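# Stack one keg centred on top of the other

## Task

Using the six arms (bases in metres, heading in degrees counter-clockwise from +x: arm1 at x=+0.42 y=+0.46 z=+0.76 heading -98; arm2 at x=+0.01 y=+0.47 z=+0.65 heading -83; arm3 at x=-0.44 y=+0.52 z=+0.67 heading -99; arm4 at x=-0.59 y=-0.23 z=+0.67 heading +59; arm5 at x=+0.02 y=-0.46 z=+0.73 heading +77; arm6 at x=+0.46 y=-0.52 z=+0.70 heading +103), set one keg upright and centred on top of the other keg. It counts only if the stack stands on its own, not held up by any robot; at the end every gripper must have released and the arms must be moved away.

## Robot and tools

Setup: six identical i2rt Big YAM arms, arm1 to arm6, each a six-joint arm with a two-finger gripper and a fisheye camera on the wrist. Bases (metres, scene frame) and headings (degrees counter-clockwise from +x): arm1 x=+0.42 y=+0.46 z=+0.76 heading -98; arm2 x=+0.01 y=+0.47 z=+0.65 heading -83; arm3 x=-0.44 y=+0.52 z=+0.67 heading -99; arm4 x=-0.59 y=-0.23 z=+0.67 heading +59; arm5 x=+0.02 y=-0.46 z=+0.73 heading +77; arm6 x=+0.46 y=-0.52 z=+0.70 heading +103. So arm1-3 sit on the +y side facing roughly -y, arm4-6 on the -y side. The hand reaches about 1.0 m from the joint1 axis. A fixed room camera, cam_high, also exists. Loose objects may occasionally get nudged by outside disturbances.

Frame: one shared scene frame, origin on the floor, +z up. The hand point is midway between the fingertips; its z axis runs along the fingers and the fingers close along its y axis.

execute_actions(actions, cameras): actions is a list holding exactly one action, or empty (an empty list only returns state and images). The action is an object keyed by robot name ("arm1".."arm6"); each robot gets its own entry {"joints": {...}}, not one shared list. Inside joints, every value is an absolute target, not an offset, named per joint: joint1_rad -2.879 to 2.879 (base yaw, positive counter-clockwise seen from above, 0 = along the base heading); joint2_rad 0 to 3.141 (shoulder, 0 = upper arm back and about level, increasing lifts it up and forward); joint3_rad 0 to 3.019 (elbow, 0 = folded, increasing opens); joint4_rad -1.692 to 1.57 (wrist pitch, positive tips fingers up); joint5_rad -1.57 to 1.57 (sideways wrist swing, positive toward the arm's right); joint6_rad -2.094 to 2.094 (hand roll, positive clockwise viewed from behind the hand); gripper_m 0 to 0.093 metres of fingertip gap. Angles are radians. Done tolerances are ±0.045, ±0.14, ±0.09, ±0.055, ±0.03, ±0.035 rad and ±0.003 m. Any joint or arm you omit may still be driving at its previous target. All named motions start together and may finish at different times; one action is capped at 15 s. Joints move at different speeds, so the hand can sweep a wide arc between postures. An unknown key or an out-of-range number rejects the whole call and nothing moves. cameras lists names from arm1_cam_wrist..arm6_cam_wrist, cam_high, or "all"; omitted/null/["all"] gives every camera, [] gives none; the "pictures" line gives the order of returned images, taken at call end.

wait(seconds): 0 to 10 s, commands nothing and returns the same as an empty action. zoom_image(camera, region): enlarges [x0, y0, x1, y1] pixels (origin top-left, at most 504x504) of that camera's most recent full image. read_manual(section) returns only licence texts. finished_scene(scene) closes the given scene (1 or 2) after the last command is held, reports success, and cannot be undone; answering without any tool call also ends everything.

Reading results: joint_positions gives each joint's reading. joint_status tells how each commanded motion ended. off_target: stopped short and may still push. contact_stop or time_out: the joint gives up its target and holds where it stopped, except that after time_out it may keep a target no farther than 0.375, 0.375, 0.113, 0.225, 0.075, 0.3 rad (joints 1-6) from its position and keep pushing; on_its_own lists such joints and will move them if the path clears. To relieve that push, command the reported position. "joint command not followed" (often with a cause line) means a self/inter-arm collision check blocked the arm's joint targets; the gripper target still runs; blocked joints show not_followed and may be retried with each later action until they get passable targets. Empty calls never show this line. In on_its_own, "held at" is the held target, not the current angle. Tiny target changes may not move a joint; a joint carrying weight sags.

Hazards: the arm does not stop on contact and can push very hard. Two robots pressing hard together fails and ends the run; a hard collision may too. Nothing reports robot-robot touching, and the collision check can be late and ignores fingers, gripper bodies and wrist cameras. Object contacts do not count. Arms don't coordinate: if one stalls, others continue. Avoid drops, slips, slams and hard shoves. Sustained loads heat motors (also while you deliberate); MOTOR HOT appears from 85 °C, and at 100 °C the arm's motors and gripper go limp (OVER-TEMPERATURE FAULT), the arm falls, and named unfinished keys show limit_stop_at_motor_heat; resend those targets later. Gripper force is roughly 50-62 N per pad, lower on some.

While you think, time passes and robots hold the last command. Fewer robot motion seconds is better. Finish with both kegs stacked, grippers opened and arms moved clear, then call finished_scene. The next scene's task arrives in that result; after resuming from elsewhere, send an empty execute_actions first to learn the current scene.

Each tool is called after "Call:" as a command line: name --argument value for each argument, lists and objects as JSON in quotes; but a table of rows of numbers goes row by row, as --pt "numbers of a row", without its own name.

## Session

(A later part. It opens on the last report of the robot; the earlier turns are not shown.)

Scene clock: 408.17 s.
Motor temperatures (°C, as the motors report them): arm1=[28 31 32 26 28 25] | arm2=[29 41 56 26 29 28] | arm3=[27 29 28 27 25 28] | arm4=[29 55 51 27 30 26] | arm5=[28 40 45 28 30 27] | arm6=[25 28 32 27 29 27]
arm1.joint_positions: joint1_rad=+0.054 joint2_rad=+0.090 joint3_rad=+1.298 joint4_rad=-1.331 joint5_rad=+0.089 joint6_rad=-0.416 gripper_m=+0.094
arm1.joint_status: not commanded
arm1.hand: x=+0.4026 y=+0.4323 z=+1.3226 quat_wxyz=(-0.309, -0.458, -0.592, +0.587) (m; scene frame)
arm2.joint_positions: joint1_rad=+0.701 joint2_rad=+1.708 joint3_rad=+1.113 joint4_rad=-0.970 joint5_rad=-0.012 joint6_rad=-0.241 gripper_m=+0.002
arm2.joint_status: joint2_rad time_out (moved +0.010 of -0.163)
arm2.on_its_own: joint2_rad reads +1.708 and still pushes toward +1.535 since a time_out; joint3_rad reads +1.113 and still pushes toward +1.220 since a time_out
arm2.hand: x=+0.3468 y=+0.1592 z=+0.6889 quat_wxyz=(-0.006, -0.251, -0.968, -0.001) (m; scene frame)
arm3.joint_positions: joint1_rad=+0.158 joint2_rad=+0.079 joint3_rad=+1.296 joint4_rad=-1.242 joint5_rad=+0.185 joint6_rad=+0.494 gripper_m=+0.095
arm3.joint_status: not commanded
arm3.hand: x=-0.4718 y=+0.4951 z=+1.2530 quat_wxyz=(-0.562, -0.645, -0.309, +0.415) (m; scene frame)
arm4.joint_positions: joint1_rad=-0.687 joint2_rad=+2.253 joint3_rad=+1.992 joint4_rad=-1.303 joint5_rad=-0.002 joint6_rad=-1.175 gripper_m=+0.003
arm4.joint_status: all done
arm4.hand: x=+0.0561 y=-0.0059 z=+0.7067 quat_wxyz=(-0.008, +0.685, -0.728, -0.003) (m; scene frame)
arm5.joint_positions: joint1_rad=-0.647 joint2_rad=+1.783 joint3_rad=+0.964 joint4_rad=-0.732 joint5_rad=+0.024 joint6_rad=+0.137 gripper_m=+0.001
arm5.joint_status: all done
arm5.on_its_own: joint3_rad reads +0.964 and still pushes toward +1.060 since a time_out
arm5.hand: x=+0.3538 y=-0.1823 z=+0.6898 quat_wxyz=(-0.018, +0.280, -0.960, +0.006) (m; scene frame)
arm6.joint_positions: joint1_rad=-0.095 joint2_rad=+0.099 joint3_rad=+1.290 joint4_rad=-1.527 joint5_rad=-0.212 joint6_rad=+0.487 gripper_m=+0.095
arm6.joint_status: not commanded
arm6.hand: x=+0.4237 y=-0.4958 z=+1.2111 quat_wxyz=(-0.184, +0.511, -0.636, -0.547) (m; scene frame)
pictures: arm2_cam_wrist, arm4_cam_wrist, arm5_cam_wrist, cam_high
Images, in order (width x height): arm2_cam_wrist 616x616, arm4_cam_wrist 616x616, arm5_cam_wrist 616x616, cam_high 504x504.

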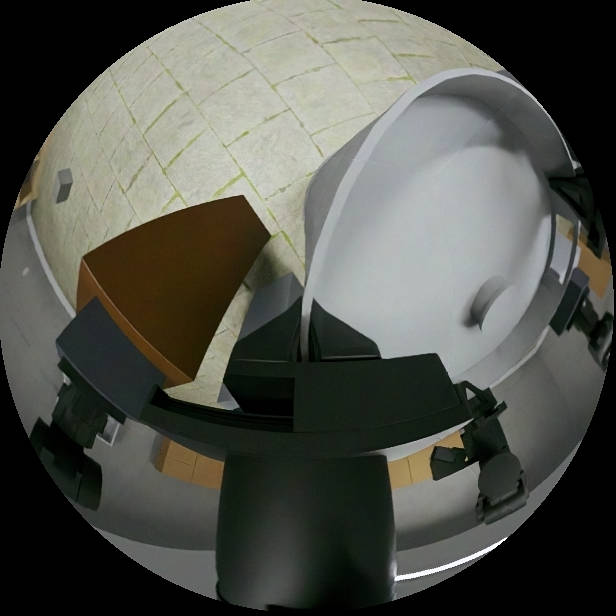

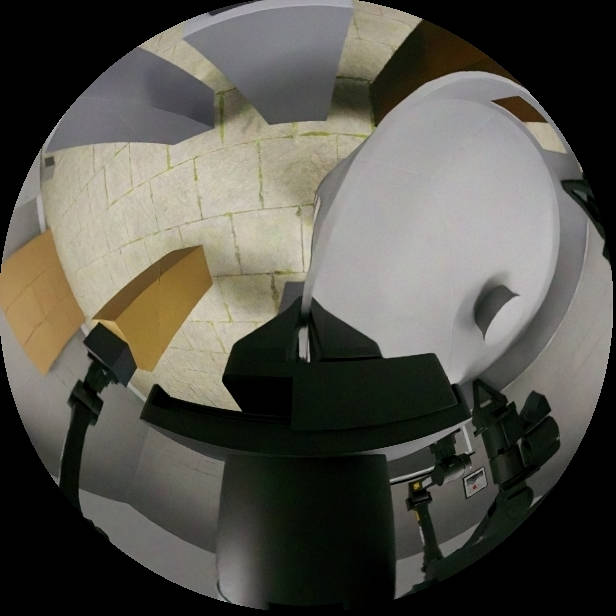

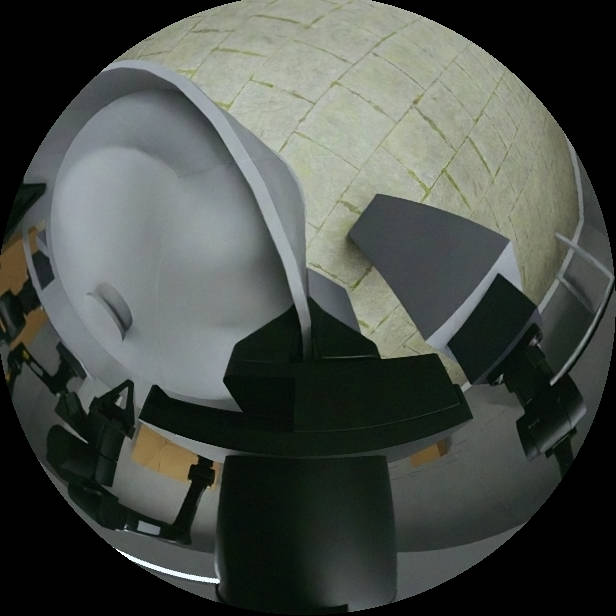

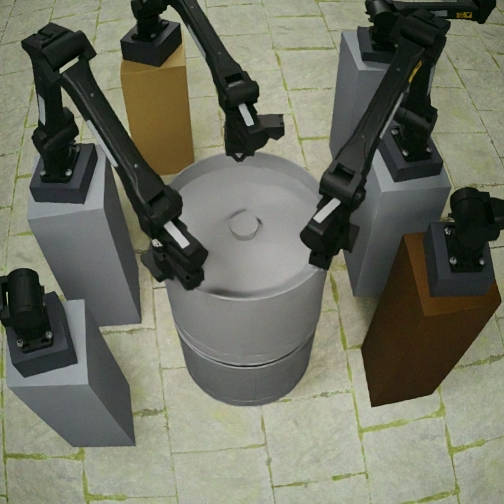

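Slightly −x and −y now. Lower back only, nudging +y.

Call:
execute_actions --actions '[{"arm4":{"joints":{"joint2_rad":2.16}},"arm2":{"joints":{"joint1_rad":0.71}},"arm5":{"joints":{"joint2_rad":1.652}}}]' --cameras '["arm4_cam_wrist","cam_high"]'

Call:
zoom_image --camera "cam_high" --region '[150,290,350,390]'

Call:
zoom_image --camera "arm4_cam_wrist" --region '[290,150,370,240]'

Scene clock: 414.60 s.
Motor temperatures (°C, as the motors report them): arm1=[28 31 32 26 28 25] | arm2=[29 41 57 26 29 28] | arm3=[27 29 28 27 25 28] | arm4=[29 55 52 27 30 26] | arm5=[28 40 46 28 30 27] | arm6=[25 28 32 27 29 27]
arm1.joint_positions: joint1_rad=+0.054 joint2_rad=+0.090 joint3_rad=+1.298 joint4_rad=-1.331 joint5_rad=+0.089 joint6_rad=-0.416 gripper_m=+0.094
arm1.joint_status: not commanded
arm1.hand: x=+0.4026 y=+0.4323 z=+1.3226 quat_wxyz=(-0.309, -0.458, -0.592, +0.587) (m; scene frame)
arm2.joint_positions: joint1_rad=+0.702 joint2_rad=+1.714 joint3_rad=+1.113 joint4_rad=-0.969 joint5_rad=-0.012 joint6_rad=-0.241 gripper_m=+0.002
arm2.joint_status: all done
arm2.on_its_own: joint2_rad reads +1.714 and still pushes toward +1.535 since a time_out; joint3_rad reads +1.113 and still pushes toward +1.220 since a time_out
arm2.hand: x=+0.3466 y=+0.1596 z=+0.6864 quat_wxyz=(-0.004, -0.251, -0.968, -0.002) (m; scene frame)
arm3.joint_positions: joint1_rad=+0.158 joint2_rad=+0.079 joint3_rad=+1.296 joint4_rad=-1.242 joint5_rad=+0.185 joint6_rad=+0.494 gripper_m=+0.095
arm3.joint_status: not commanded
arm3.hand: x=-0.4718 y=+0.4951 z=+1.2530 quat_wxyz=(-0.562, -0.645, -0.309, +0.415) (m; scene frame)
arm4.joint_positions: joint1_rad=-0.687 joint2_rad=+2.261 joint3_rad=+1.992 joint4_rad=-1.302 joint5_rad=-0.002 joint6_rad=-1.175 gripper_m=+0.003
arm4.joint_status: all done
arm4.hand: x=+0.0557 y=-0.0059 z=+0.7008 quat_wxyz=(-0.005, +0.685, -0.728, -0.004) (m; scene frame)
arm5.joint_positions: joint1_rad=-0.646 joint2_rad=+1.789 joint3_rad=+0.964 joint4_rad=-0.728 joint5_rad=+0.025 joint6_rad=+0.138 gripper_m=+0.001
arm5.joint_status: all done
arm5.on_its_own: joint3_rad reads +0.964 and still pushes toward +1.060 since a time_out
arm5.hand: x=+0.3537 y=-0.1821 z=+0.6873 quat_wxyz=(-0.017, +0.280, -0.960, +0.007) (m; scene frame)
arm6.joint_positions: joint1_rad=-0.095 joint2_rad=+0.099 joint3_rad=+1.290 joint4_rad=-1.527 joint5_rad=-0.212 joint6_rad=+0.487 gripper_m=+0.095
arm6.joint_status: not commanded
arm6.hand: x=+0.4237 y=-0.4958 z=+1.2111 quat_wxyz=(-0.184, +0.511, -0.636, -0.547) (m; scene frame)
pictures: arm4_cam_wrist, cam_high
Images, in order (width x height): arm4_cam_wrist 616x616, cam_high 504x504.

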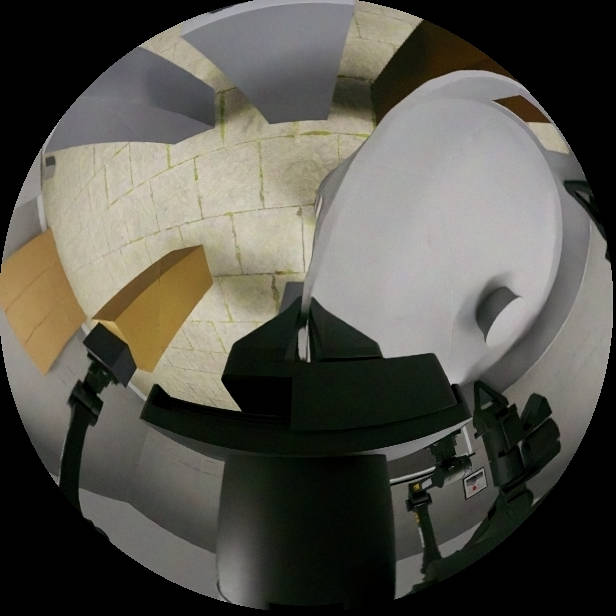

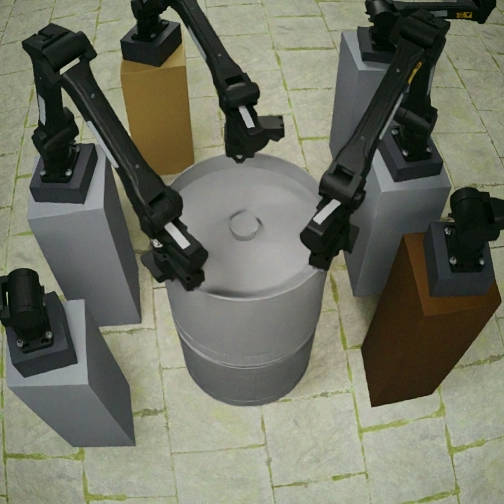

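Region (150, 290, 350, 390) of cam_high's 504x504 image, scaled by 2.520, with more detail than that image has.

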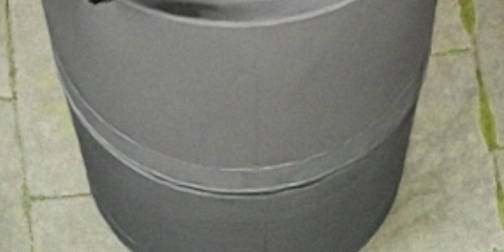

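Region (290, 150, 370, 240) of arm4_cam_wrist's 616x616 image, scaled by 5.600, with more detail than that image has.

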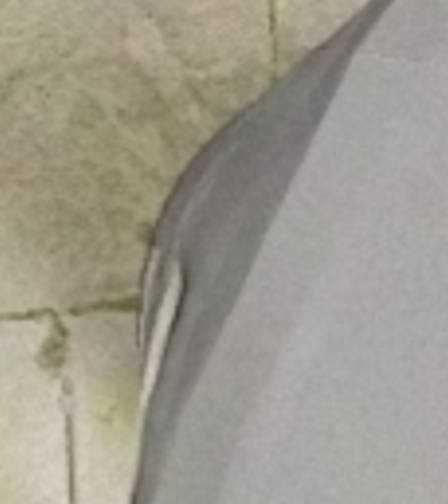

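Good. Lower evenly.

Call:
execute_actions --actions '[{"arm4":{"joints":{"joint2_rad":2.175}},"arm2":{"joints":{"joint2_rad":1.575}},"arm5":{"joints":{"joint2_rad":1.69}}}]' --cameras '["arm4_cam_wrist","cam_high"]'

Call:
zoom_image --camera "cam_high" --region '[150,290,350,390]'

Call:
zoom_image --camera "arm4_cam_wrist" --region '[290,150,370,240]'

Scene clock: 419.40 s.
Motor temperatures (°C, as the motors report them): arm1=[28 31 32 26 28 25] | arm2=[29 41 58 26 29 28] | arm3=[27 29 28 27 25 28] | arm4=[29 54 52 27 30 26] | arm5=[28 40 46 28 30 27] | arm6=[25 28 32 27 29 27]
arm1.joint_positions: joint1_rad=+0.054 joint2_rad=+0.090 joint3_rad=+1.298 joint4_rad=-1.331 joint5_rad=+0.089 joint6_rad=-0.416 gripper_m=+0.094
arm1.joint_status: not commanded
arm1.hand: x=+0.4026 y=+0.4323 z=+1.3226 quat_wxyz=(-0.309, -0.458, -0.592, +0.587) (m; scene frame)
arm2.joint_positions: joint1_rad=+0.703 joint2_rad=+1.734 joint3_rad=+1.113 joint4_rad=-0.964 joint5_rad=-0.005 joint6_rad=-0.241 gripper_m=+0.002
arm2.joint_status: joint2_rad time_out (moved +0.020 of -0.139)
arm2.on_its_own: joint2_rad reads +1.734 and still pushes toward +1.575 since a time_out; joint3_rad reads +1.113 and still pushes toward +1.220 since a time_out
arm2.hand: x=+0.3457 y=+0.1598 z=+0.6777 quat_wxyz=(+0.004, -0.250, -0.968, -0.003) (m; scene frame)
arm3.joint_positions: joint1_rad=+0.158 joint2_rad=+0.079 joint3_rad=+1.296 joint4_rad=-1.242 joint5_rad=+0.185 joint6_rad=+0.494 gripper_m=+0.095
arm3.joint_status: not commanded
arm3.hand: x=-0.4718 y=+0.4951 z=+1.2530 quat_wxyz=(-0.562, -0.645, -0.309, +0.415) (m; scene frame)
arm4.joint_positions: joint1_rad=-0.687 joint2_rad=+2.266 joint3_rad=+1.992 joint4_rad=-1.302 joint5_rad=-0.006 joint6_rad=-1.175 gripper_m=+0.003
arm4.joint_status: all done
arm4.hand: x=+0.0549 y=-0.0055 z=+0.6976 quat_wxyz=(-0.003, +0.685, -0.728, -0.007) (m; scene frame)
arm5.joint_positions: joint1_rad=-0.646 joint2_rad=+1.813 joint3_rad=+0.964 joint4_rad=-0.719 joint5_rad=+0.021 joint6_rad=+0.138 gripper_m=+0.001
arm5.joint_status: all done
arm5.on_its_own: joint3_rad reads +0.964 and still pushes toward +1.060 since a time_out
arm5.hand: x=+0.3516 y=-0.1829 z=+0.6774 quat_wxyz=(-0.009, +0.280, -0.960, +0.008) (m; scene frame)
arm6.joint_positions: joint1_rad=-0.095 joint2_rad=+0.099 joint3_rad=+1.290 joint4_rad=-1.527 joint5_rad=-0.212 joint6_rad=+0.487 gripper_m=+0.095
arm6.joint_status: not commanded
arm6.hand: x=+0.4237 y=-0.4958 z=+1.2111 quat_wxyz=(-0.184, +0.511, -0.636, -0.547) (m; scene frame)
pictures: arm4_cam_wrist, cam_high
Images, in order (width x height): arm4_cam_wrist 616x616, cam_high 504x504.

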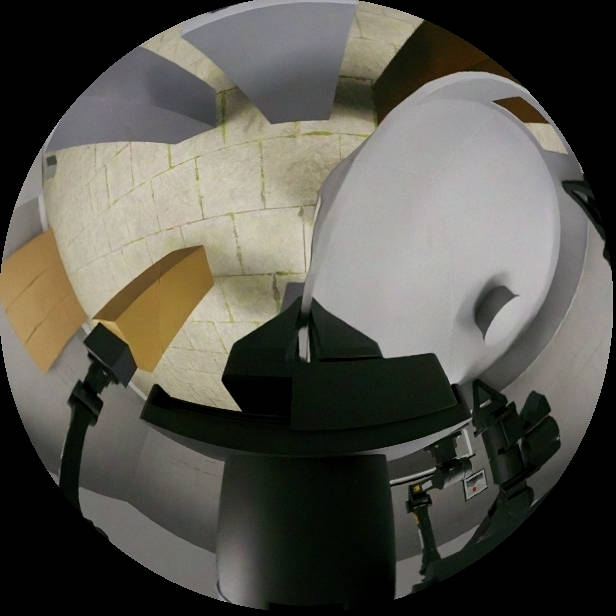

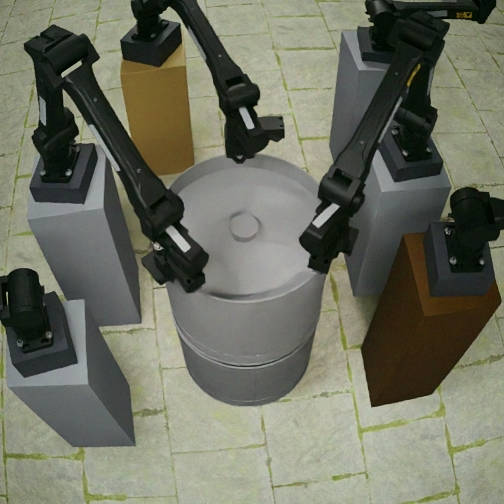

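Region (150, 290, 350, 390) of cam_high's 504x504 image, scaled by 2.520, with more detail than that image has.

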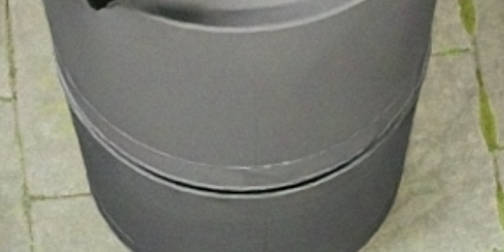

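Region (290, 150, 370, 240) of arm4_cam_wrist's 616x616 image, scaled by 5.600, with more detail than that image has.

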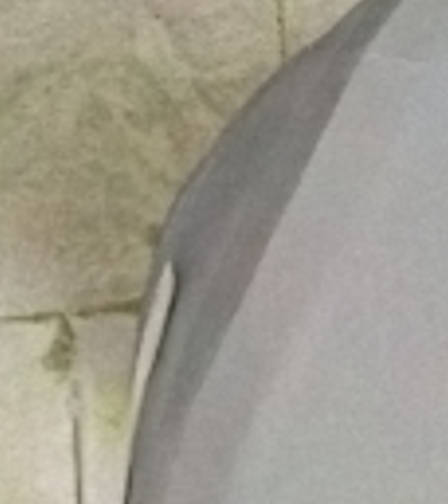

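Call:
execute_actions --actions '[{"arm4":{"joints":{"joint2_rad":2.205}},"arm2":{"joints":{"joint2_rad":1.54}},"arm5":{"joints":{"joint2_rad":1.66}}}]' --cameras '["arm4_cam_wrist","cam_high"]'

Call:
zoom_image --camera "cam_high" --region '[150,290,350,390]'

Call:
zoom_image --camera "arm4_cam_wrist" --region '[290,150,370,240]'

Scene clock: 425.23 s.
Motor temperatures (°C, as the motors report them): arm1=[28 31 32 26 28 25] | arm2=[29 41 58 26 28 28] | arm3=[27 29 28 27 25 28] | arm4=[29 54 53 27 30 26] | arm5=[28 40 46 28 30 27] | arm6=[25 29 32 27 29 27]
arm1.joint_positions: joint1_rad=+0.054 joint2_rad=+0.090 joint3_rad=+1.298 joint4_rad=-1.331 joint5_rad=+0.089 joint6_rad=-0.416 gripper_m=+0.094
arm1.joint_status: not commanded
arm1.hand: x=+0.4026 y=+0.4323 z=+1.3226 quat_wxyz=(-0.309, -0.458, -0.592, +0.587) (m; scene frame)
arm2.joint_positions: joint1_rad=+0.703 joint2_rad=+1.734 joint3_rad=+1.113 joint4_rad=-0.964 joint5_rad=-0.005 joint6_rad=-0.241 gripper_m=+0.002
arm2.joint_status: joint2_rad time_out (moved +0.000 of -0.194)
arm2.on_its_own: joint2_rad reads +1.734 and still pushes toward +1.540 since a time_out; joint3_rad reads +1.113 and still pushes toward +1.220 since a time_out
arm2.hand: x=+0.3457 y=+0.1598 z=+0.6777 quat_wxyz=(+0.004, -0.250, -0.968, -0.003) (m; scene frame)
arm3.joint_positions: joint1_rad=+0.158 joint2_rad=+0.079 joint3_rad=+1.296 joint4_rad=-1.242 joint5_rad=+0.185 joint6_rad=+0.494 gripper_m=+0.095
arm3.joint_status: not commanded
arm3.hand: x=-0.4718 y=+0.4951 z=+1.2530 quat_wxyz=(-0.562, -0.645, -0.309, +0.415) (m; scene frame)
arm4.joint_positions: joint1_rad=-0.687 joint2_rad=+2.268 joint3_rad=+1.992 joint4_rad=-1.302 joint5_rad=-0.006 joint6_rad=-1.175 gripper_m=+0.003
arm4.joint_status: all done
arm4.hand: x=+0.0547 y=-0.0055 z=+0.6966 quat_wxyz=(-0.002, +0.685, -0.728, -0.007) (m; scene frame)
arm5.joint_positions: joint1_rad=-0.646 joint2_rad=+1.813 joint3_rad=+0.964 joint4_rad=-0.719 joint5_rad=+0.021 joint6_rad=+0.138 gripper_m=+0.001
arm5.joint_status: joint2_rad time_out (moved +0.000 of -0.153)
arm5.on_its_own: joint2_rad reads +1.813 and still pushes toward +1.660 since a time_out; joint3_rad reads +0.964 and still pushes toward +1.060 since a time_out
arm5.hand: x=+0.3516 y=-0.1829 z=+0.6774 quat_wxyz=(-0.009, +0.280, -0.960, +0.008) (m; scene frame)
arm6.joint_positions: joint1_rad=-0.095 joint2_rad=+0.099 joint3_rad=+1.290 joint4_rad=-1.527 joint5_rad=-0.212 joint6_rad=+0.487 gripper_m=+0.095
arm6.joint_status: not commanded
arm6.hand: x=+0.4237 y=-0.4958 z=+1.2111 quat_wxyz=(-0.184, +0.511, -0.636, -0.547) (m; scene frame)
pictures: arm4_cam_wrist, cam_high
Images, in order (width x height): arm4_cam_wrist 616x616, cam_high 504x504.

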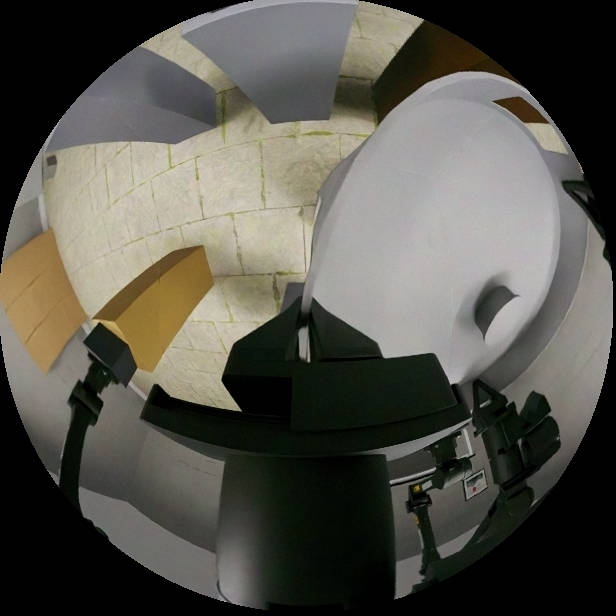

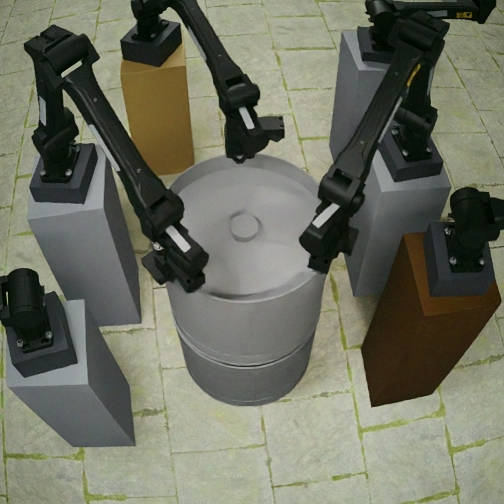

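Region (150, 290, 350, 390) of cam_high's 504x504 image, scaled by 2.520, with more detail than that image has.

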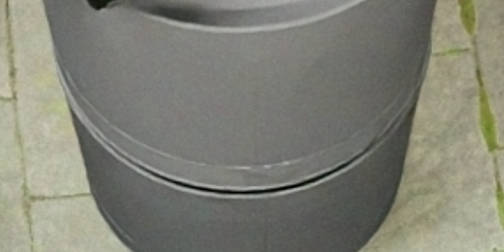

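Region (290, 150, 370, 240) of arm4_cam_wrist's 616x616 image, scaled by 5.600, with more detail than that image has.

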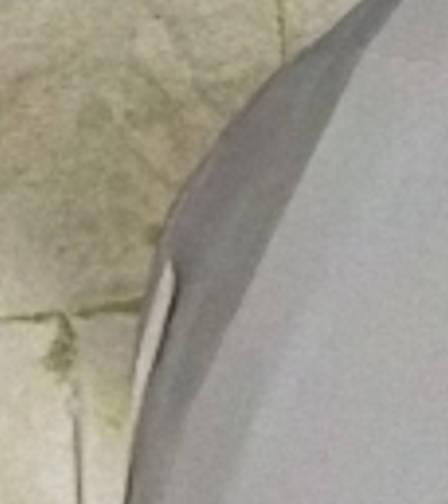

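Call:
execute_actions --actions '[{"arm4":{"joints":{"joint2_rad":2.09}},"arm2":{"joints":{"joint2_rad":1.465}},"arm5":{"joints":{"joint2_rad":1.595}}}]' --cameras '["arm4_cam_wrist","cam_high"]'

Call:
zoom_image --camera "cam_high" --region '[150,290,350,390]'

Call:
zoom_image --camera "arm4_cam_wrist" --region '[290,150,370,240]'

Scene clock: 432.10 s.
Motor temperatures (°C, as the motors report them): arm1=[28 31 32 26 28 25] | arm2=[29 42 58 26 28 28] | arm3=[27 29 28 27 25 28] | arm4=[29 54 53 27 30 26] | arm5=[28 41 47 28 30 27] | arm6=[25 29 32 27 29 27]
arm1.joint_positions: joint1_rad=+0.054 joint2_rad=+0.090 joint3_rad=+1.298 joint4_rad=-1.331 joint5_rad=+0.089 joint6_rad=-0.416 gripper_m=+0.094
arm1.joint_status: not commanded
arm1.hand: x=+0.4026 y=+0.4323 z=+1.3226 quat_wxyz=(-0.309, -0.458, -0.592, +0.587) (m; scene frame)
arm2.joint_positions: joint1_rad=+0.703 joint2_rad=+1.724 joint3_rad=+1.111 joint4_rad=-0.964 joint5_rad=-0.007 joint6_rad=-0.241 gripper_m=+0.002
arm2.joint_status: joint2_rad time_out (moved -0.010 of -0.269)
arm2.on_its_own: joint2_rad reads +1.724 and still pushes toward +1.465 since a time_out; joint3_rad reads +1.111 and still pushes toward +1.220 since a time_out
arm2.hand: x=+0.3461 y=+0.1598 z=+0.6814 quat_wxyz=(+0.000, -0.250, -0.968, -0.001) (m; scene frame)
arm3.joint_positions: joint1_rad=+0.158 joint2_rad=+0.079 joint3_rad=+1.296 joint4_rad=-1.242 joint5_rad=+0.185 joint6_rad=+0.494 gripper_m=+0.095
arm3.joint_status: not commanded
arm3.hand: x=-0.4718 y=+0.4951 z=+1.2530 quat_wxyz=(-0.562, -0.645, -0.309, +0.415) (m; scene frame)
arm4.joint_positions: joint1_rad=-0.687 joint2_rad=+2.263 joint3_rad=+1.992 joint4_rad=-1.302 joint5_rad=-0.006 joint6_rad=-1.175 gripper_m=+0.003
arm4.joint_status: joint2_rad time_out (moved -0.005 of -0.178)
arm4.on_its_own: joint2_rad reads +2.263 and still pushes toward +2.090 since a time_out
arm4.hand: x=+0.0551 y=-0.0051 z=+0.6996 quat_wxyz=(-0.005, +0.685, -0.728, -0.007) (m; scene frame)
arm5.joint_positions: joint1_rad=-0.645 joint2_rad=+1.802 joint3_rad=+0.964 joint4_rad=-0.719 joint5_rad=+0.022 joint6_rad=+0.139 gripper_m=+0.001
arm5.joint_status: joint2_rad time_out (moved -0.010 of -0.218)
arm5.on_its_own: joint2_rad reads +1.802 and still pushes toward +1.595 since a time_out; joint3_rad reads +0.964 and still pushes toward +1.060 since a time_out
arm5.hand: x=+0.3529 y=-0.1816 z=+0.6817 quat_wxyz=(-0.014, +0.280, -0.960, +0.007) (m; scene frame)
arm6.joint_positions: joint1_rad=-0.095 joint2_rad=+0.099 joint3_rad=+1.290 joint4_rad=-1.527 joint5_rad=-0.212 joint6_rad=+0.487 gripper_m=+0.095
arm6.joint_status: not commanded
arm6.hand: x=+0.4237 y=-0.4958 z=+1.2111 quat_wxyz=(-0.184, +0.511, -0.636, -0.547) (m; scene frame)
pictures: arm4_cam_wrist, cam_high
Images, in order (width x height): arm4_cam_wrist 616x616, cam_high 504x504.

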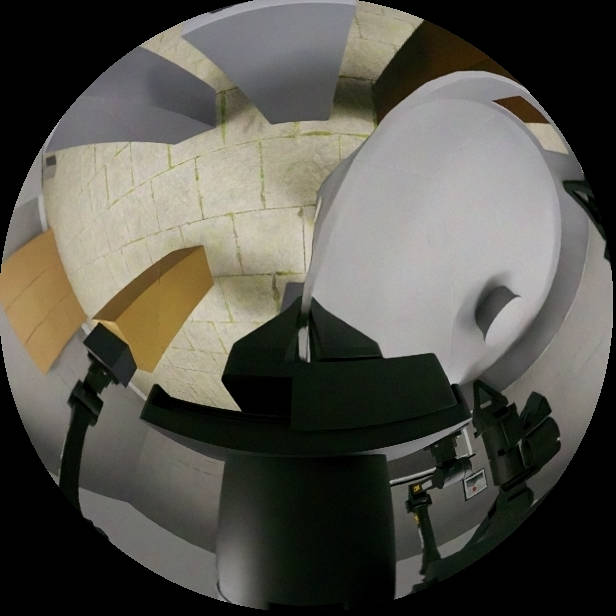

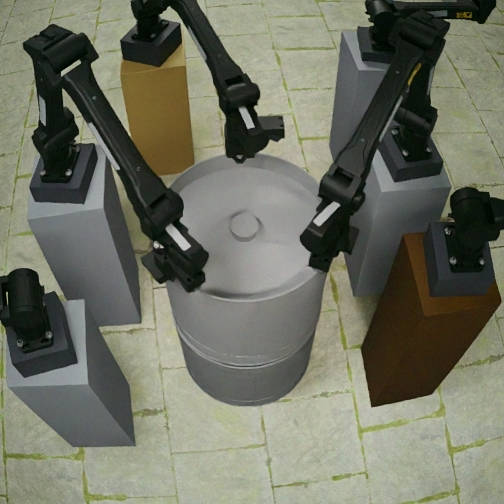

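Region (150, 290, 350, 390) of cam_high's 504x504 image, scaled by 2.520, with more detail than that image has.

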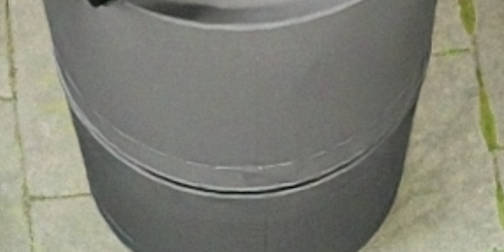

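Region (290, 150, 370, 240) of arm4_cam_wrist's 616x616 image, scaled by 5.600, with more detail than that image has.

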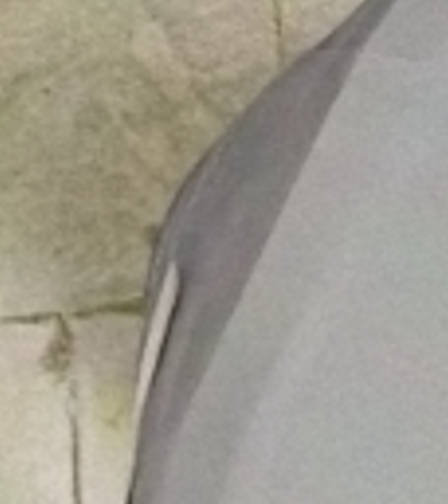

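Now lower the back with the front held.

Call:
execute_actions --actions '[{"arm4":{"joints":{"joint2_rad":2.185}}}]' --cameras '["arm4_cam_wrist","cam_high"]'

Call:
zoom_image --camera "cam_high" --region '[150,290,350,390]'

Call:
zoom_image --camera "arm4_cam_wrist" --region '[290,150,370,240]'

Scene clock: 436.00 s.
Motor temperatures (°C, as the motors report them): arm1=[28 31 32 26 28 25] | arm2=[29 43 59 26 28 28] | arm3=[27 29 28 27 25 28] | arm4=[29 55 53 27 30 26] | arm5=[28 41 47 28 30 27] | arm6=[25 29 32 27 29 27]
arm1.joint_positions: joint1_rad=+0.054 joint2_rad=+0.090 joint3_rad=+1.298 joint4_rad=-1.331 joint5_rad=+0.089 joint6_rad=-0.416 gripper_m=+0.094
arm1.joint_status: not commanded
arm1.hand: x=+0.4026 y=+0.4323 z=+1.3226 quat_wxyz=(-0.309, -0.458, -0.592, +0.587) (m; scene frame)
arm2.joint_positions: joint1_rad=+0.703 joint2_rad=+1.724 joint3_rad=+1.111 joint4_rad=-0.964 joint5_rad=-0.007 joint6_rad=-0.241 gripper_m=+0.002
arm2.joint_status: not commanded
arm2.on_its_own: joint2_rad reads +1.724 and still pushes toward +1.465 since a time_out; joint3_rad reads +1.111 and still pushes toward +1.220 since a time_out
arm2.hand: x=+0.3461 y=+0.1598 z=+0.6814 quat_wxyz=(+0.000, -0.250, -0.968, -0.001) (m; scene frame)
arm3.joint_positions: joint1_rad=+0.158 joint2_rad=+0.079 joint3_rad=+1.296 joint4_rad=-1.242 joint5_rad=+0.185 joint6_rad=+0.494 gripper_m=+0.095
arm3.joint_status: not commanded
arm3.hand: x=-0.4718 y=+0.4951 z=+1.2530 quat_wxyz=(-0.562, -0.645, -0.309, +0.415) (m; scene frame)
arm4.joint_positions: joint1_rad=-0.687 joint2_rad=+2.266 joint3_rad=+1.992 joint4_rad=-1.302 joint5_rad=-0.006 joint6_rad=-1.175 gripper_m=+0.003
arm4.joint_status: all done
arm4.hand: x=+0.0549 y=-0.0051 z=+0.6981 quat_wxyz=(-0.004, +0.685, -0.728, -0.007) (m; scene frame)
arm5.joint_positions: joint1_rad=-0.645 joint2_rad=+1.802 joint3_rad=+0.964 joint4_rad=-0.719 joint5_rad=+0.022 joint6_rad=+0.139 gripper_m=+0.001
arm5.joint_status: not commanded
arm5.on_its_own: joint2_rad reads +1.802 and still pushes toward +1.595 since a time_out; joint3_rad reads +0.964 and still pushes toward +1.060 since a time_out
arm5.hand: x=+0.3529 y=-0.1816 z=+0.6817 quat_wxyz=(-0.014, +0.280, -0.960, +0.007) (m; scene frame)
arm6.joint_positions: joint1_rad=-0.095 joint2_rad=+0.099 joint3_rad=+1.290 joint4_rad=-1.527 joint5_rad=-0.212 joint6_rad=+0.487 gripper_m=+0.095
arm6.joint_status: not commanded
arm6.hand: x=+0.4237 y=-0.4958 z=+1.2111 quat_wxyz=(-0.184, +0.511, -0.636, -0.547) (m; scene frame)
pictures: arm4_cam_wrist, cam_high
Images, in order (width x height): arm4_cam_wrist 616x616, cam_high 504x504.

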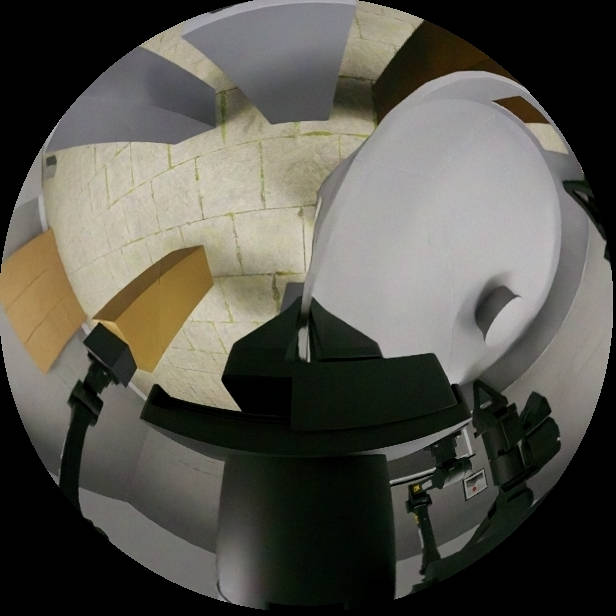

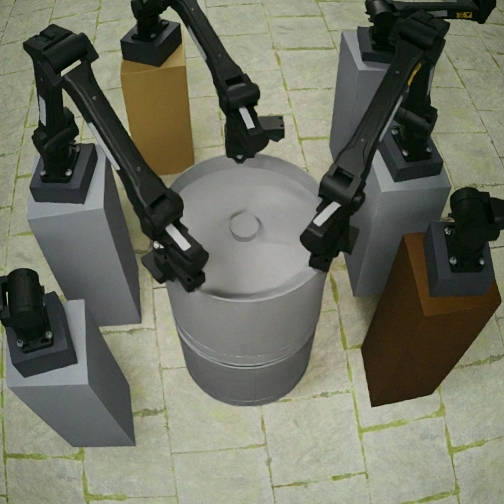

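Region (150, 290, 350, 390) of cam_high's 504x504 image, scaled by 2.520, with more detail than that image has.

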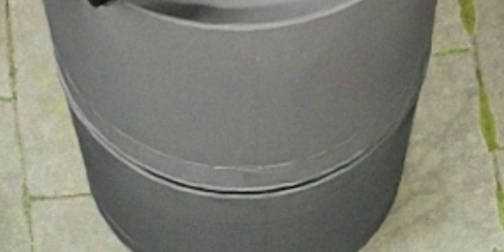

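Region (290, 150, 370, 240) of arm4_cam_wrist's 616x616 image, scaled by 5.600, with more detail than that image has.

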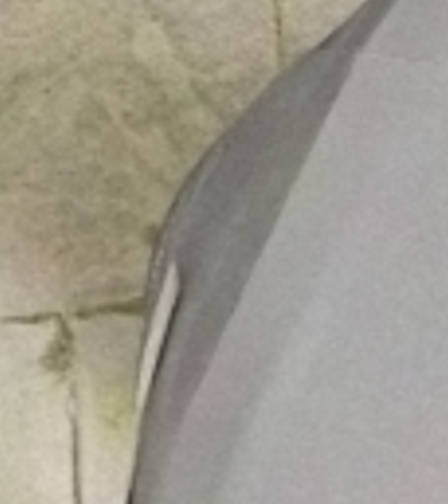

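Call:
execute_actions --actions '[{"arm4":{"joints":{"joint2_rad":2.21,"joint4_rad":-1.285}}}]' --cameras '["arm4_cam_wrist","cam_high"]'

Call:
zoom_image --camera "cam_high" --region '[150,290,350,390]'

Call:
zoom_image --camera "arm4_cam_wrist" --region '[290,150,370,240]'

Scene clock: 439.83 s.
Motor temperatures (°C, as the motors report them): arm1=[28 31 32 26 28 25] | arm2=[29 43 59 26 28 28] | arm3=[27 29 28 27 25 28] | arm4=[29 54 53 27 30 26] | arm5=[28 42 47 28 30 27] | arm6=[25 29 32 27 29 27]
arm1.joint_positions: joint1_rad=+0.054 joint2_rad=+0.090 joint3_rad=+1.298 joint4_rad=-1.331 joint5_rad=+0.089 joint6_rad=-0.416 gripper_m=+0.094
arm1.joint_status: not commanded
arm1.hand: x=+0.4026 y=+0.4323 z=+1.3226 quat_wxyz=(-0.309, -0.458, -0.592, +0.587) (m; scene frame)
arm2.joint_positions: joint1_rad=+0.704 joint2_rad=+1.724 joint3_rad=+1.111 joint4_rad=-0.964 joint5_rad=-0.007 joint6_rad=-0.241 gripper_m=+0.002
arm2.joint_status: not commanded
arm2.on_its_own: joint2_rad reads +1.724 and still pushes toward +1.465 since a time_out; joint3_rad reads +1.111 and still pushes toward +1.220 since a time_out
arm2.hand: x=+0.3463 y=+0.1600 z=+0.6814 quat_wxyz=(+0.000, -0.250, -0.968, -0.002) (m; scene frame)
arm3.joint_positions: joint1_rad=+0.158 joint2_rad=+0.079 joint3_rad=+1.296 joint4_rad=-1.242 joint5_rad=+0.185 joint6_rad=+0.494 gripper_m=+0.095
arm3.joint_status: not commanded
arm3.hand: x=-0.4718 y=+0.4951 z=+1.2530 quat_wxyz=(-0.562, -0.645, -0.309, +0.415) (m; scene frame)
arm4.joint_positions: joint1_rad=-0.687 joint2_rad=+2.267 joint3_rad=+1.992 joint4_rad=-1.299 joint5_rad=-0.006 joint6_rad=-1.175 gripper_m=+0.003
arm4.joint_status: all done
arm4.hand: x=+0.0555 y=-0.0049 z=+0.6973 quat_wxyz=(-0.005, +0.685, -0.728, -0.007) (m; scene frame)
arm5.joint_positions: joint1_rad=-0.645 joint2_rad=+1.802 joint3_rad=+0.964 joint4_rad=-0.719 joint5_rad=+0.022 joint6_rad=+0.139 gripper_m=+0.001
arm5.joint_status: not commanded
arm5.on_its_own: joint2_rad reads +1.802 and still pushes toward +1.595 since a time_out; joint3_rad reads +0.964 and still pushes toward +1.060 since a time_out
arm5.hand: x=+0.3529 y=-0.1816 z=+0.6817 quat_wxyz=(-0.014, +0.280, -0.960, +0.007) (m; scene frame)
arm6.joint_positions: joint1_rad=-0.095 joint2_rad=+0.099 joint3_rad=+1.290 joint4_rad=-1.527 joint5_rad=-0.212 joint6_rad=+0.487 gripper_m=+0.095
arm6.joint_status: not commanded
arm6.hand: x=+0.4237 y=-0.4958 z=+1.2111 quat_wxyz=(-0.184, +0.511, -0.636, -0.547) (m; scene frame)
pictures: arm4_cam_wrist, cam_high
Images, in order (width x height): arm4_cam_wrist 616x616, cam_high 504x504.

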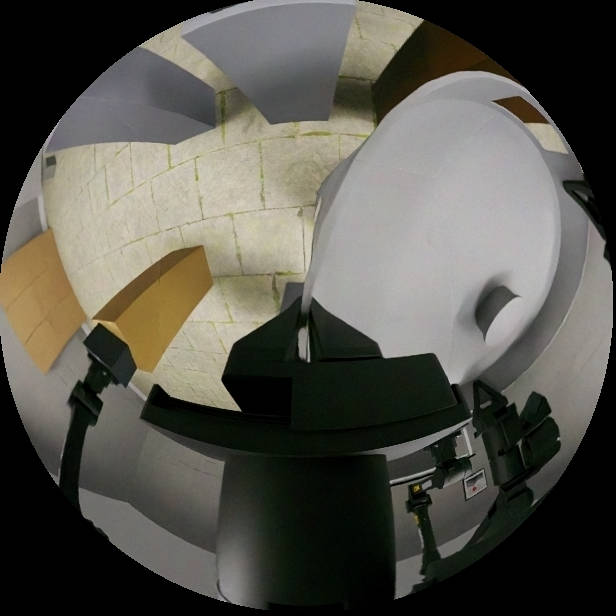

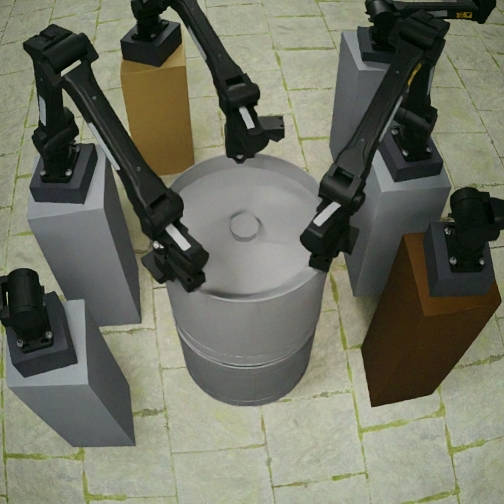

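Region (150, 290, 350, 390) of cam_high's 504x504 image, scaled by 2.520, with more detail than that image has.

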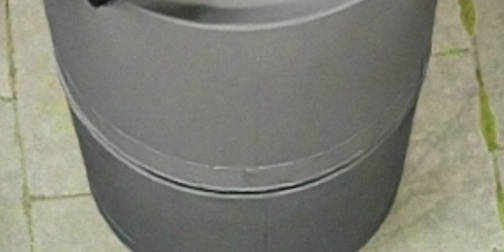

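Region (290, 150, 370, 240) of arm4_cam_wrist's 616x616 image, scaled by 5.600, with more detail than that image has.

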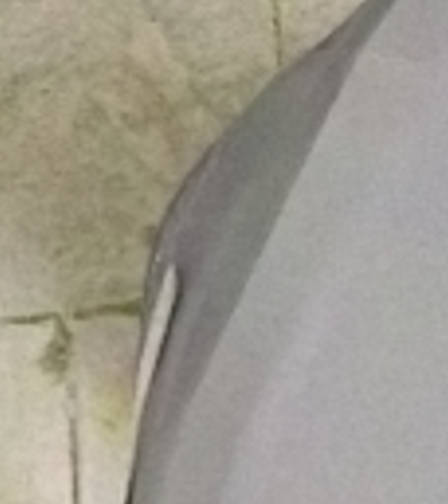

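Call:
execute_actions --actions '[{"arm4":{"joints":{"joint2_rad":2.13,"joint4_rad":-1.3}},"arm2":{"joints":{"joint2_rad":1.45}},"arm5":{"joints":{"joint2_rad":1.582}}}]' --cameras '["arm4_cam_wrist","cam_high"]'

Call:
zoom_image --camera "cam_high" --region '[150,290,350,390]'

Call:
zoom_image --camera "arm4_cam_wrist" --region '[290,150,370,240]'

Scene clock: 446.90 s.
Motor temperatures (°C, as the motors report them): arm1=[28 31 32 26 28 25] | arm2=[29 44 60 26 28 28] | arm3=[27 29 29 27 25 28] | arm4=[29 54 54 27 30 26] | arm5=[28 43 47 28 30 27] | arm6=[25 29 32 27 29 27]
arm1.joint_positions: joint1_rad=+0.054 joint2_rad=+0.090 joint3_rad=+1.298 joint4_rad=-1.331 joint5_rad=+0.089 joint6_rad=-0.416 gripper_m=+0.094
arm1.joint_status: not commanded
arm1.hand: x=+0.4026 y=+0.4323 z=+1.3226 quat_wxyz=(-0.309, -0.458, -0.592, +0.587) (m; scene frame)
arm2.joint_positions: joint1_rad=+0.704 joint2_rad=+1.724 joint3_rad=+1.111 joint4_rad=-0.964 joint5_rad=-0.007 joint6_rad=-0.241 gripper_m=+0.002
arm2.joint_status: joint2_rad time_out (moved +0.000 of -0.274)
arm2.on_its_own: joint2_rad reads +1.724 and still pushes toward +1.450 since a time_out; joint3_rad reads +1.111 and still pushes toward +1.220 since a time_out
arm2.hand: x=+0.3463 y=+0.1600 z=+0.6814 quat_wxyz=(+0.000, -0.250, -0.968, -0.002) (m; scene frame)
arm3.joint_positions: joint1_rad=+0.158 joint2_rad=+0.079 joint3_rad=+1.296 joint4_rad=-1.242 joint5_rad=+0.185 joint6_rad=+0.494 gripper_m=+0.095
arm3.joint_status: not commanded
arm3.hand: x=-0.4718 y=+0.4951 z=+1.2530 quat_wxyz=(-0.562, -0.645, -0.309, +0.415) (m; scene frame)
arm4.joint_positions: joint1_rad=-0.687 joint2_rad=+2.265 joint3_rad=+1.992 joint4_rad=-1.299 joint5_rad=-0.006 joint6_rad=-1.175 gripper_m=+0.003
arm4.joint_status: all done
arm4.hand: x=+0.0556 y=-0.0049 z=+0.6986 quat_wxyz=(-0.005, +0.685, -0.728, -0.006) (m; scene frame)
arm5.joint_positions: joint1_rad=-0.645 joint2_rad=+1.802 joint3_rad=+0.964 joint4_rad=-0.719 joint5_rad=+0.022 joint6_rad=+0.139 gripper_m=+0.001
arm5.joint_status: joint2_rad time_out (moved -0.001 of -0.220)
arm5.on_its_own: joint2_rad reads +1.802 and still pushes toward +1.582 since a time_out; joint3_rad reads +0.964 and still pushes toward +1.060 since a time_out
arm5.hand: x=+0.3530 y=-0.1815 z=+0.6818 quat_wxyz=(-0.014, +0.280, -0.960, +0.007) (m; scene frame)
arm6.joint_positions: joint1_rad=-0.095 joint2_rad=+0.099 joint3_rad=+1.290 joint4_rad=-1.527 joint5_rad=-0.212 joint6_rad=+0.487 gripper_m=+0.095
arm6.joint_status: not commanded
arm6.hand: x=+0.4237 y=-0.4958 z=+1.2111 quat_wxyz=(-0.184, +0.511, -0.636, -0.547) (m; scene frame)
pictures: arm4_cam_wrist, cam_high
Images, in order (width x height): arm4_cam_wrist 616x616, cam_high 504x504.

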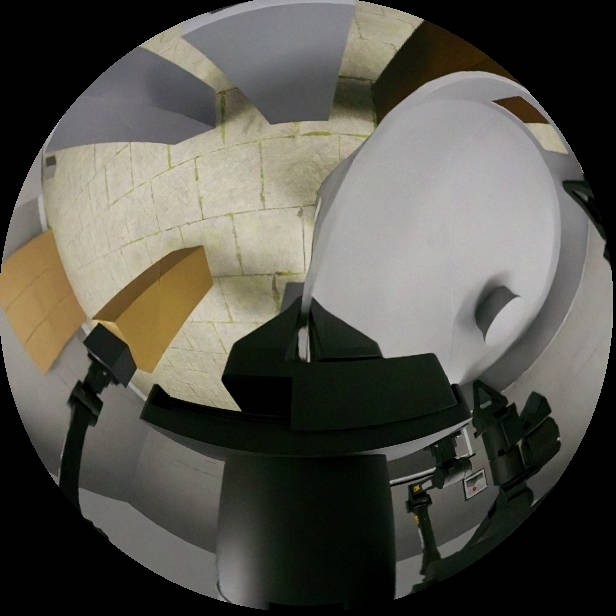

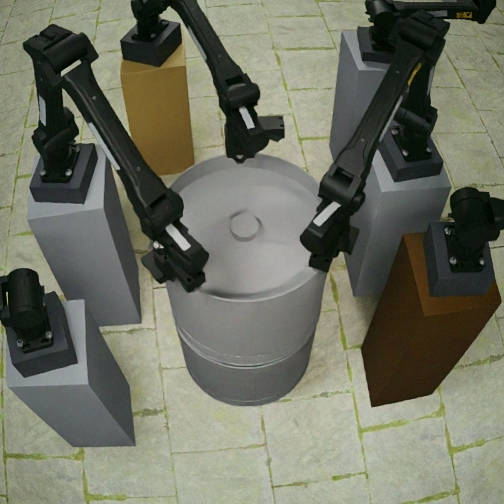

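Region (150, 290, 350, 390) of cam_high's 504x504 image, scaled by 2.520, with more detail than that image has.

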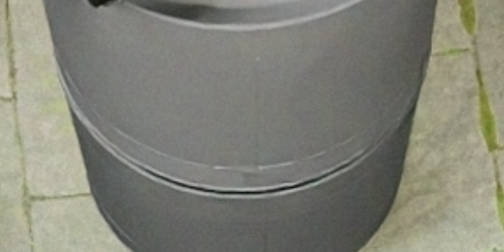

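Region (290, 150, 370, 240) of arm4_cam_wrist's 616x616 image, scaled by 5.600, with more detail than that image has.

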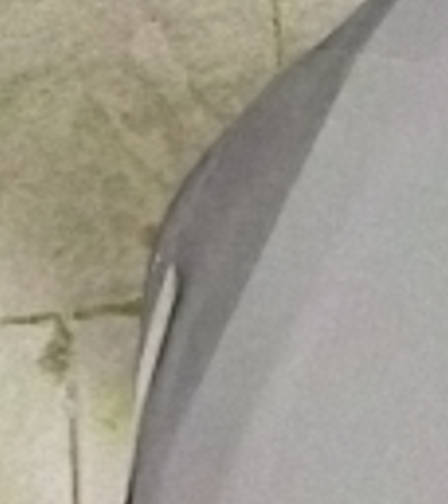

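Call:
execute_actions --actions '[{"arm4":{"joints":{"joint2_rad":2.11}},"arm2":{"joints":{"joint2_rad":1.425}},"arm5":{"joints":{"joint2_rad":1.56}}}]' --cameras '["arm4_cam_wrist","cam_high"]'

Call:
zoom_image --camera "cam_high" --region '[150,290,350,390]'

Call:
zoom_image --camera "arm4_cam_wrist" --region '[290,150,370,240]'

Scene clock: 451.87 s.
Motor temperatures (°C, as the motors report them): arm1=[28 31 32 26 28 25] | arm2=[29 45 60 26 28 28] | arm3=[27 29 29 27 25 28] | arm4=[29 55 54 27 30 26] | arm5=[28 43 48 28 30 27] | arm6=[25 29 32 27 29 27]
arm1.joint_positions: joint1_rad=+0.054 joint2_rad=+0.090 joint3_rad=+1.298 joint4_rad=-1.331 joint5_rad=+0.089 joint6_rad=-0.416 gripper_m=+0.094
arm1.joint_status: not commanded
arm1.hand: x=+0.4026 y=+0.4323 z=+1.3226 quat_wxyz=(-0.309, -0.458, -0.592, +0.587) (m; scene frame)
arm2.joint_positions: joint1_rad=+0.708 joint2_rad=+1.684 joint3_rad=+1.109 joint4_rad=-0.964 joint5_rad=-0.026 joint6_rad=-0.240 gripper_m=+0.002
arm2.joint_status: joint2_rad time_out (moved -0.040 of -0.299)
arm2.on_its_own: joint2_rad reads +1.684 and still pushes toward +1.425 since a time_out; joint3_rad reads +1.109 and still pushes toward +1.220 since a time_out
arm2.hand: x=+0.3518 y=+0.1621 z=+0.6984 quat_wxyz=(-0.021, -0.248, -0.968, -0.001) (m; scene frame)
arm3.joint_positions: joint1_rad=+0.158 joint2_rad=+0.079 joint3_rad=+1.296 joint4_rad=-1.242 joint5_rad=+0.185 joint6_rad=+0.494 gripper_m=+0.095
arm3.joint_status: not commanded
arm3.hand: x=-0.4718 y=+0.4951 z=+1.2530 quat_wxyz=(-0.562, -0.645, -0.309, +0.415) (m; scene frame)
arm4.joint_positions: joint1_rad=-0.686 joint2_rad=+2.259 joint3_rad=+1.992 joint4_rad=-1.275 joint5_rad=-0.002 joint6_rad=-1.175 gripper_m=+0.003
arm4.joint_status: joint2_rad time_out (moved -0.006 of -0.155)
arm4.on_its_own: joint2_rad reads +2.259 and still pushes toward +2.110 since a time_out
arm4.hand: x=+0.0618 y=-0.0032 z=+0.7025 quat_wxyz=(-0.018, +0.685, -0.728, +0.001) (m; scene frame)
arm5.joint_positions: joint1_rad=-0.644 joint2_rad=+1.761 joint3_rad=+0.964 joint4_rad=-0.719 joint5_rad=+0.036 joint6_rad=+0.140 gripper_m=+0.001
arm5.joint_status: joint2_rad time_out (moved -0.041 of -0.242)
arm5.on_its_own: joint2_rad reads +1.761 and still pushes toward +1.560 since a time_out; joint3_rad reads +0.964 and still pushes toward +1.060 since a time_out
arm5.hand: x=+0.3595 y=-0.1788 z=+0.6989 quat_wxyz=(-0.036, +0.279, -0.960, +0.005) (m; scene frame)
arm6.joint_positions: joint1_rad=-0.095 joint2_rad=+0.099 joint3_rad=+1.290 joint4_rad=-1.527 joint5_rad=-0.212 joint6_rad=+0.487 gripper_m=+0.095
arm6.joint_status: not commanded
arm6.hand: x=+0.4237 y=-0.4958 z=+1.2111 quat_wxyz=(-0.184, +0.511, -0.636, -0.547) (m; scene frame)
pictures: arm4_cam_wrist, cam_high
Images, in order (width x height): arm4_cam_wrist 616x616, cam_high 504x504.

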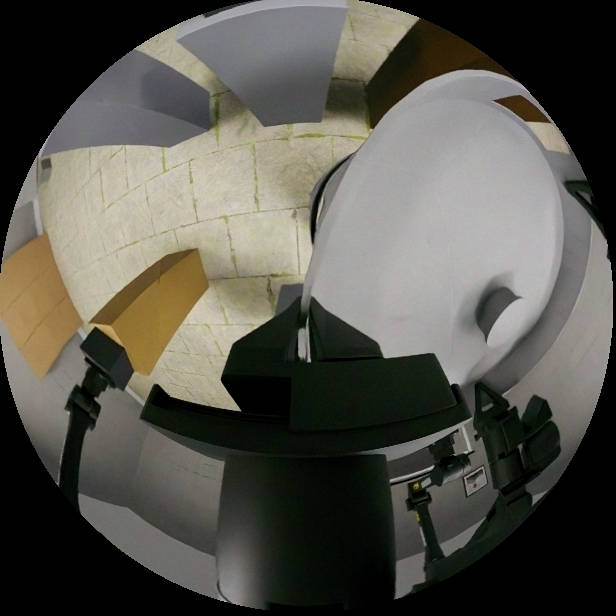

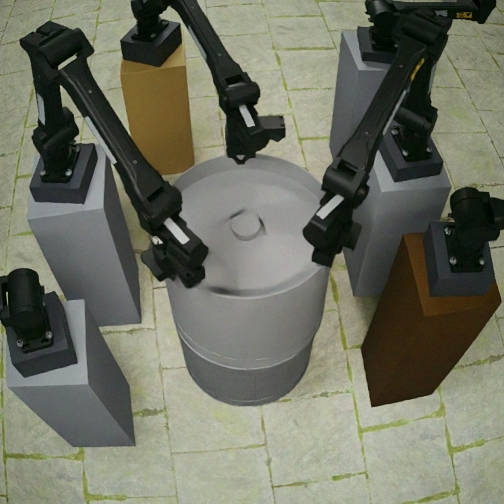

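Region (150, 290, 350, 390) of cam_high's 504x504 image, scaled by 2.520, with more detail than that image has.

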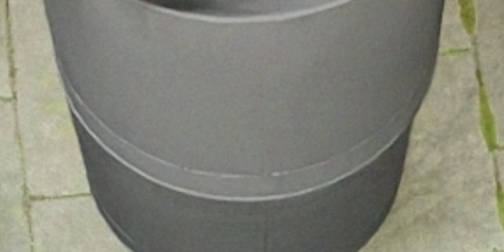

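Region (290, 150, 370, 240) of arm4_cam_wrist's 616x616 image, scaled by 5.600, with more detail than that image has.

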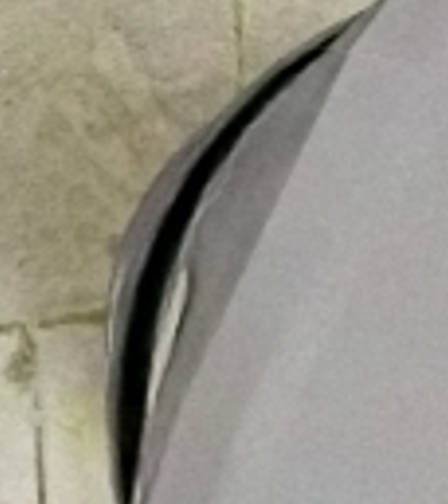

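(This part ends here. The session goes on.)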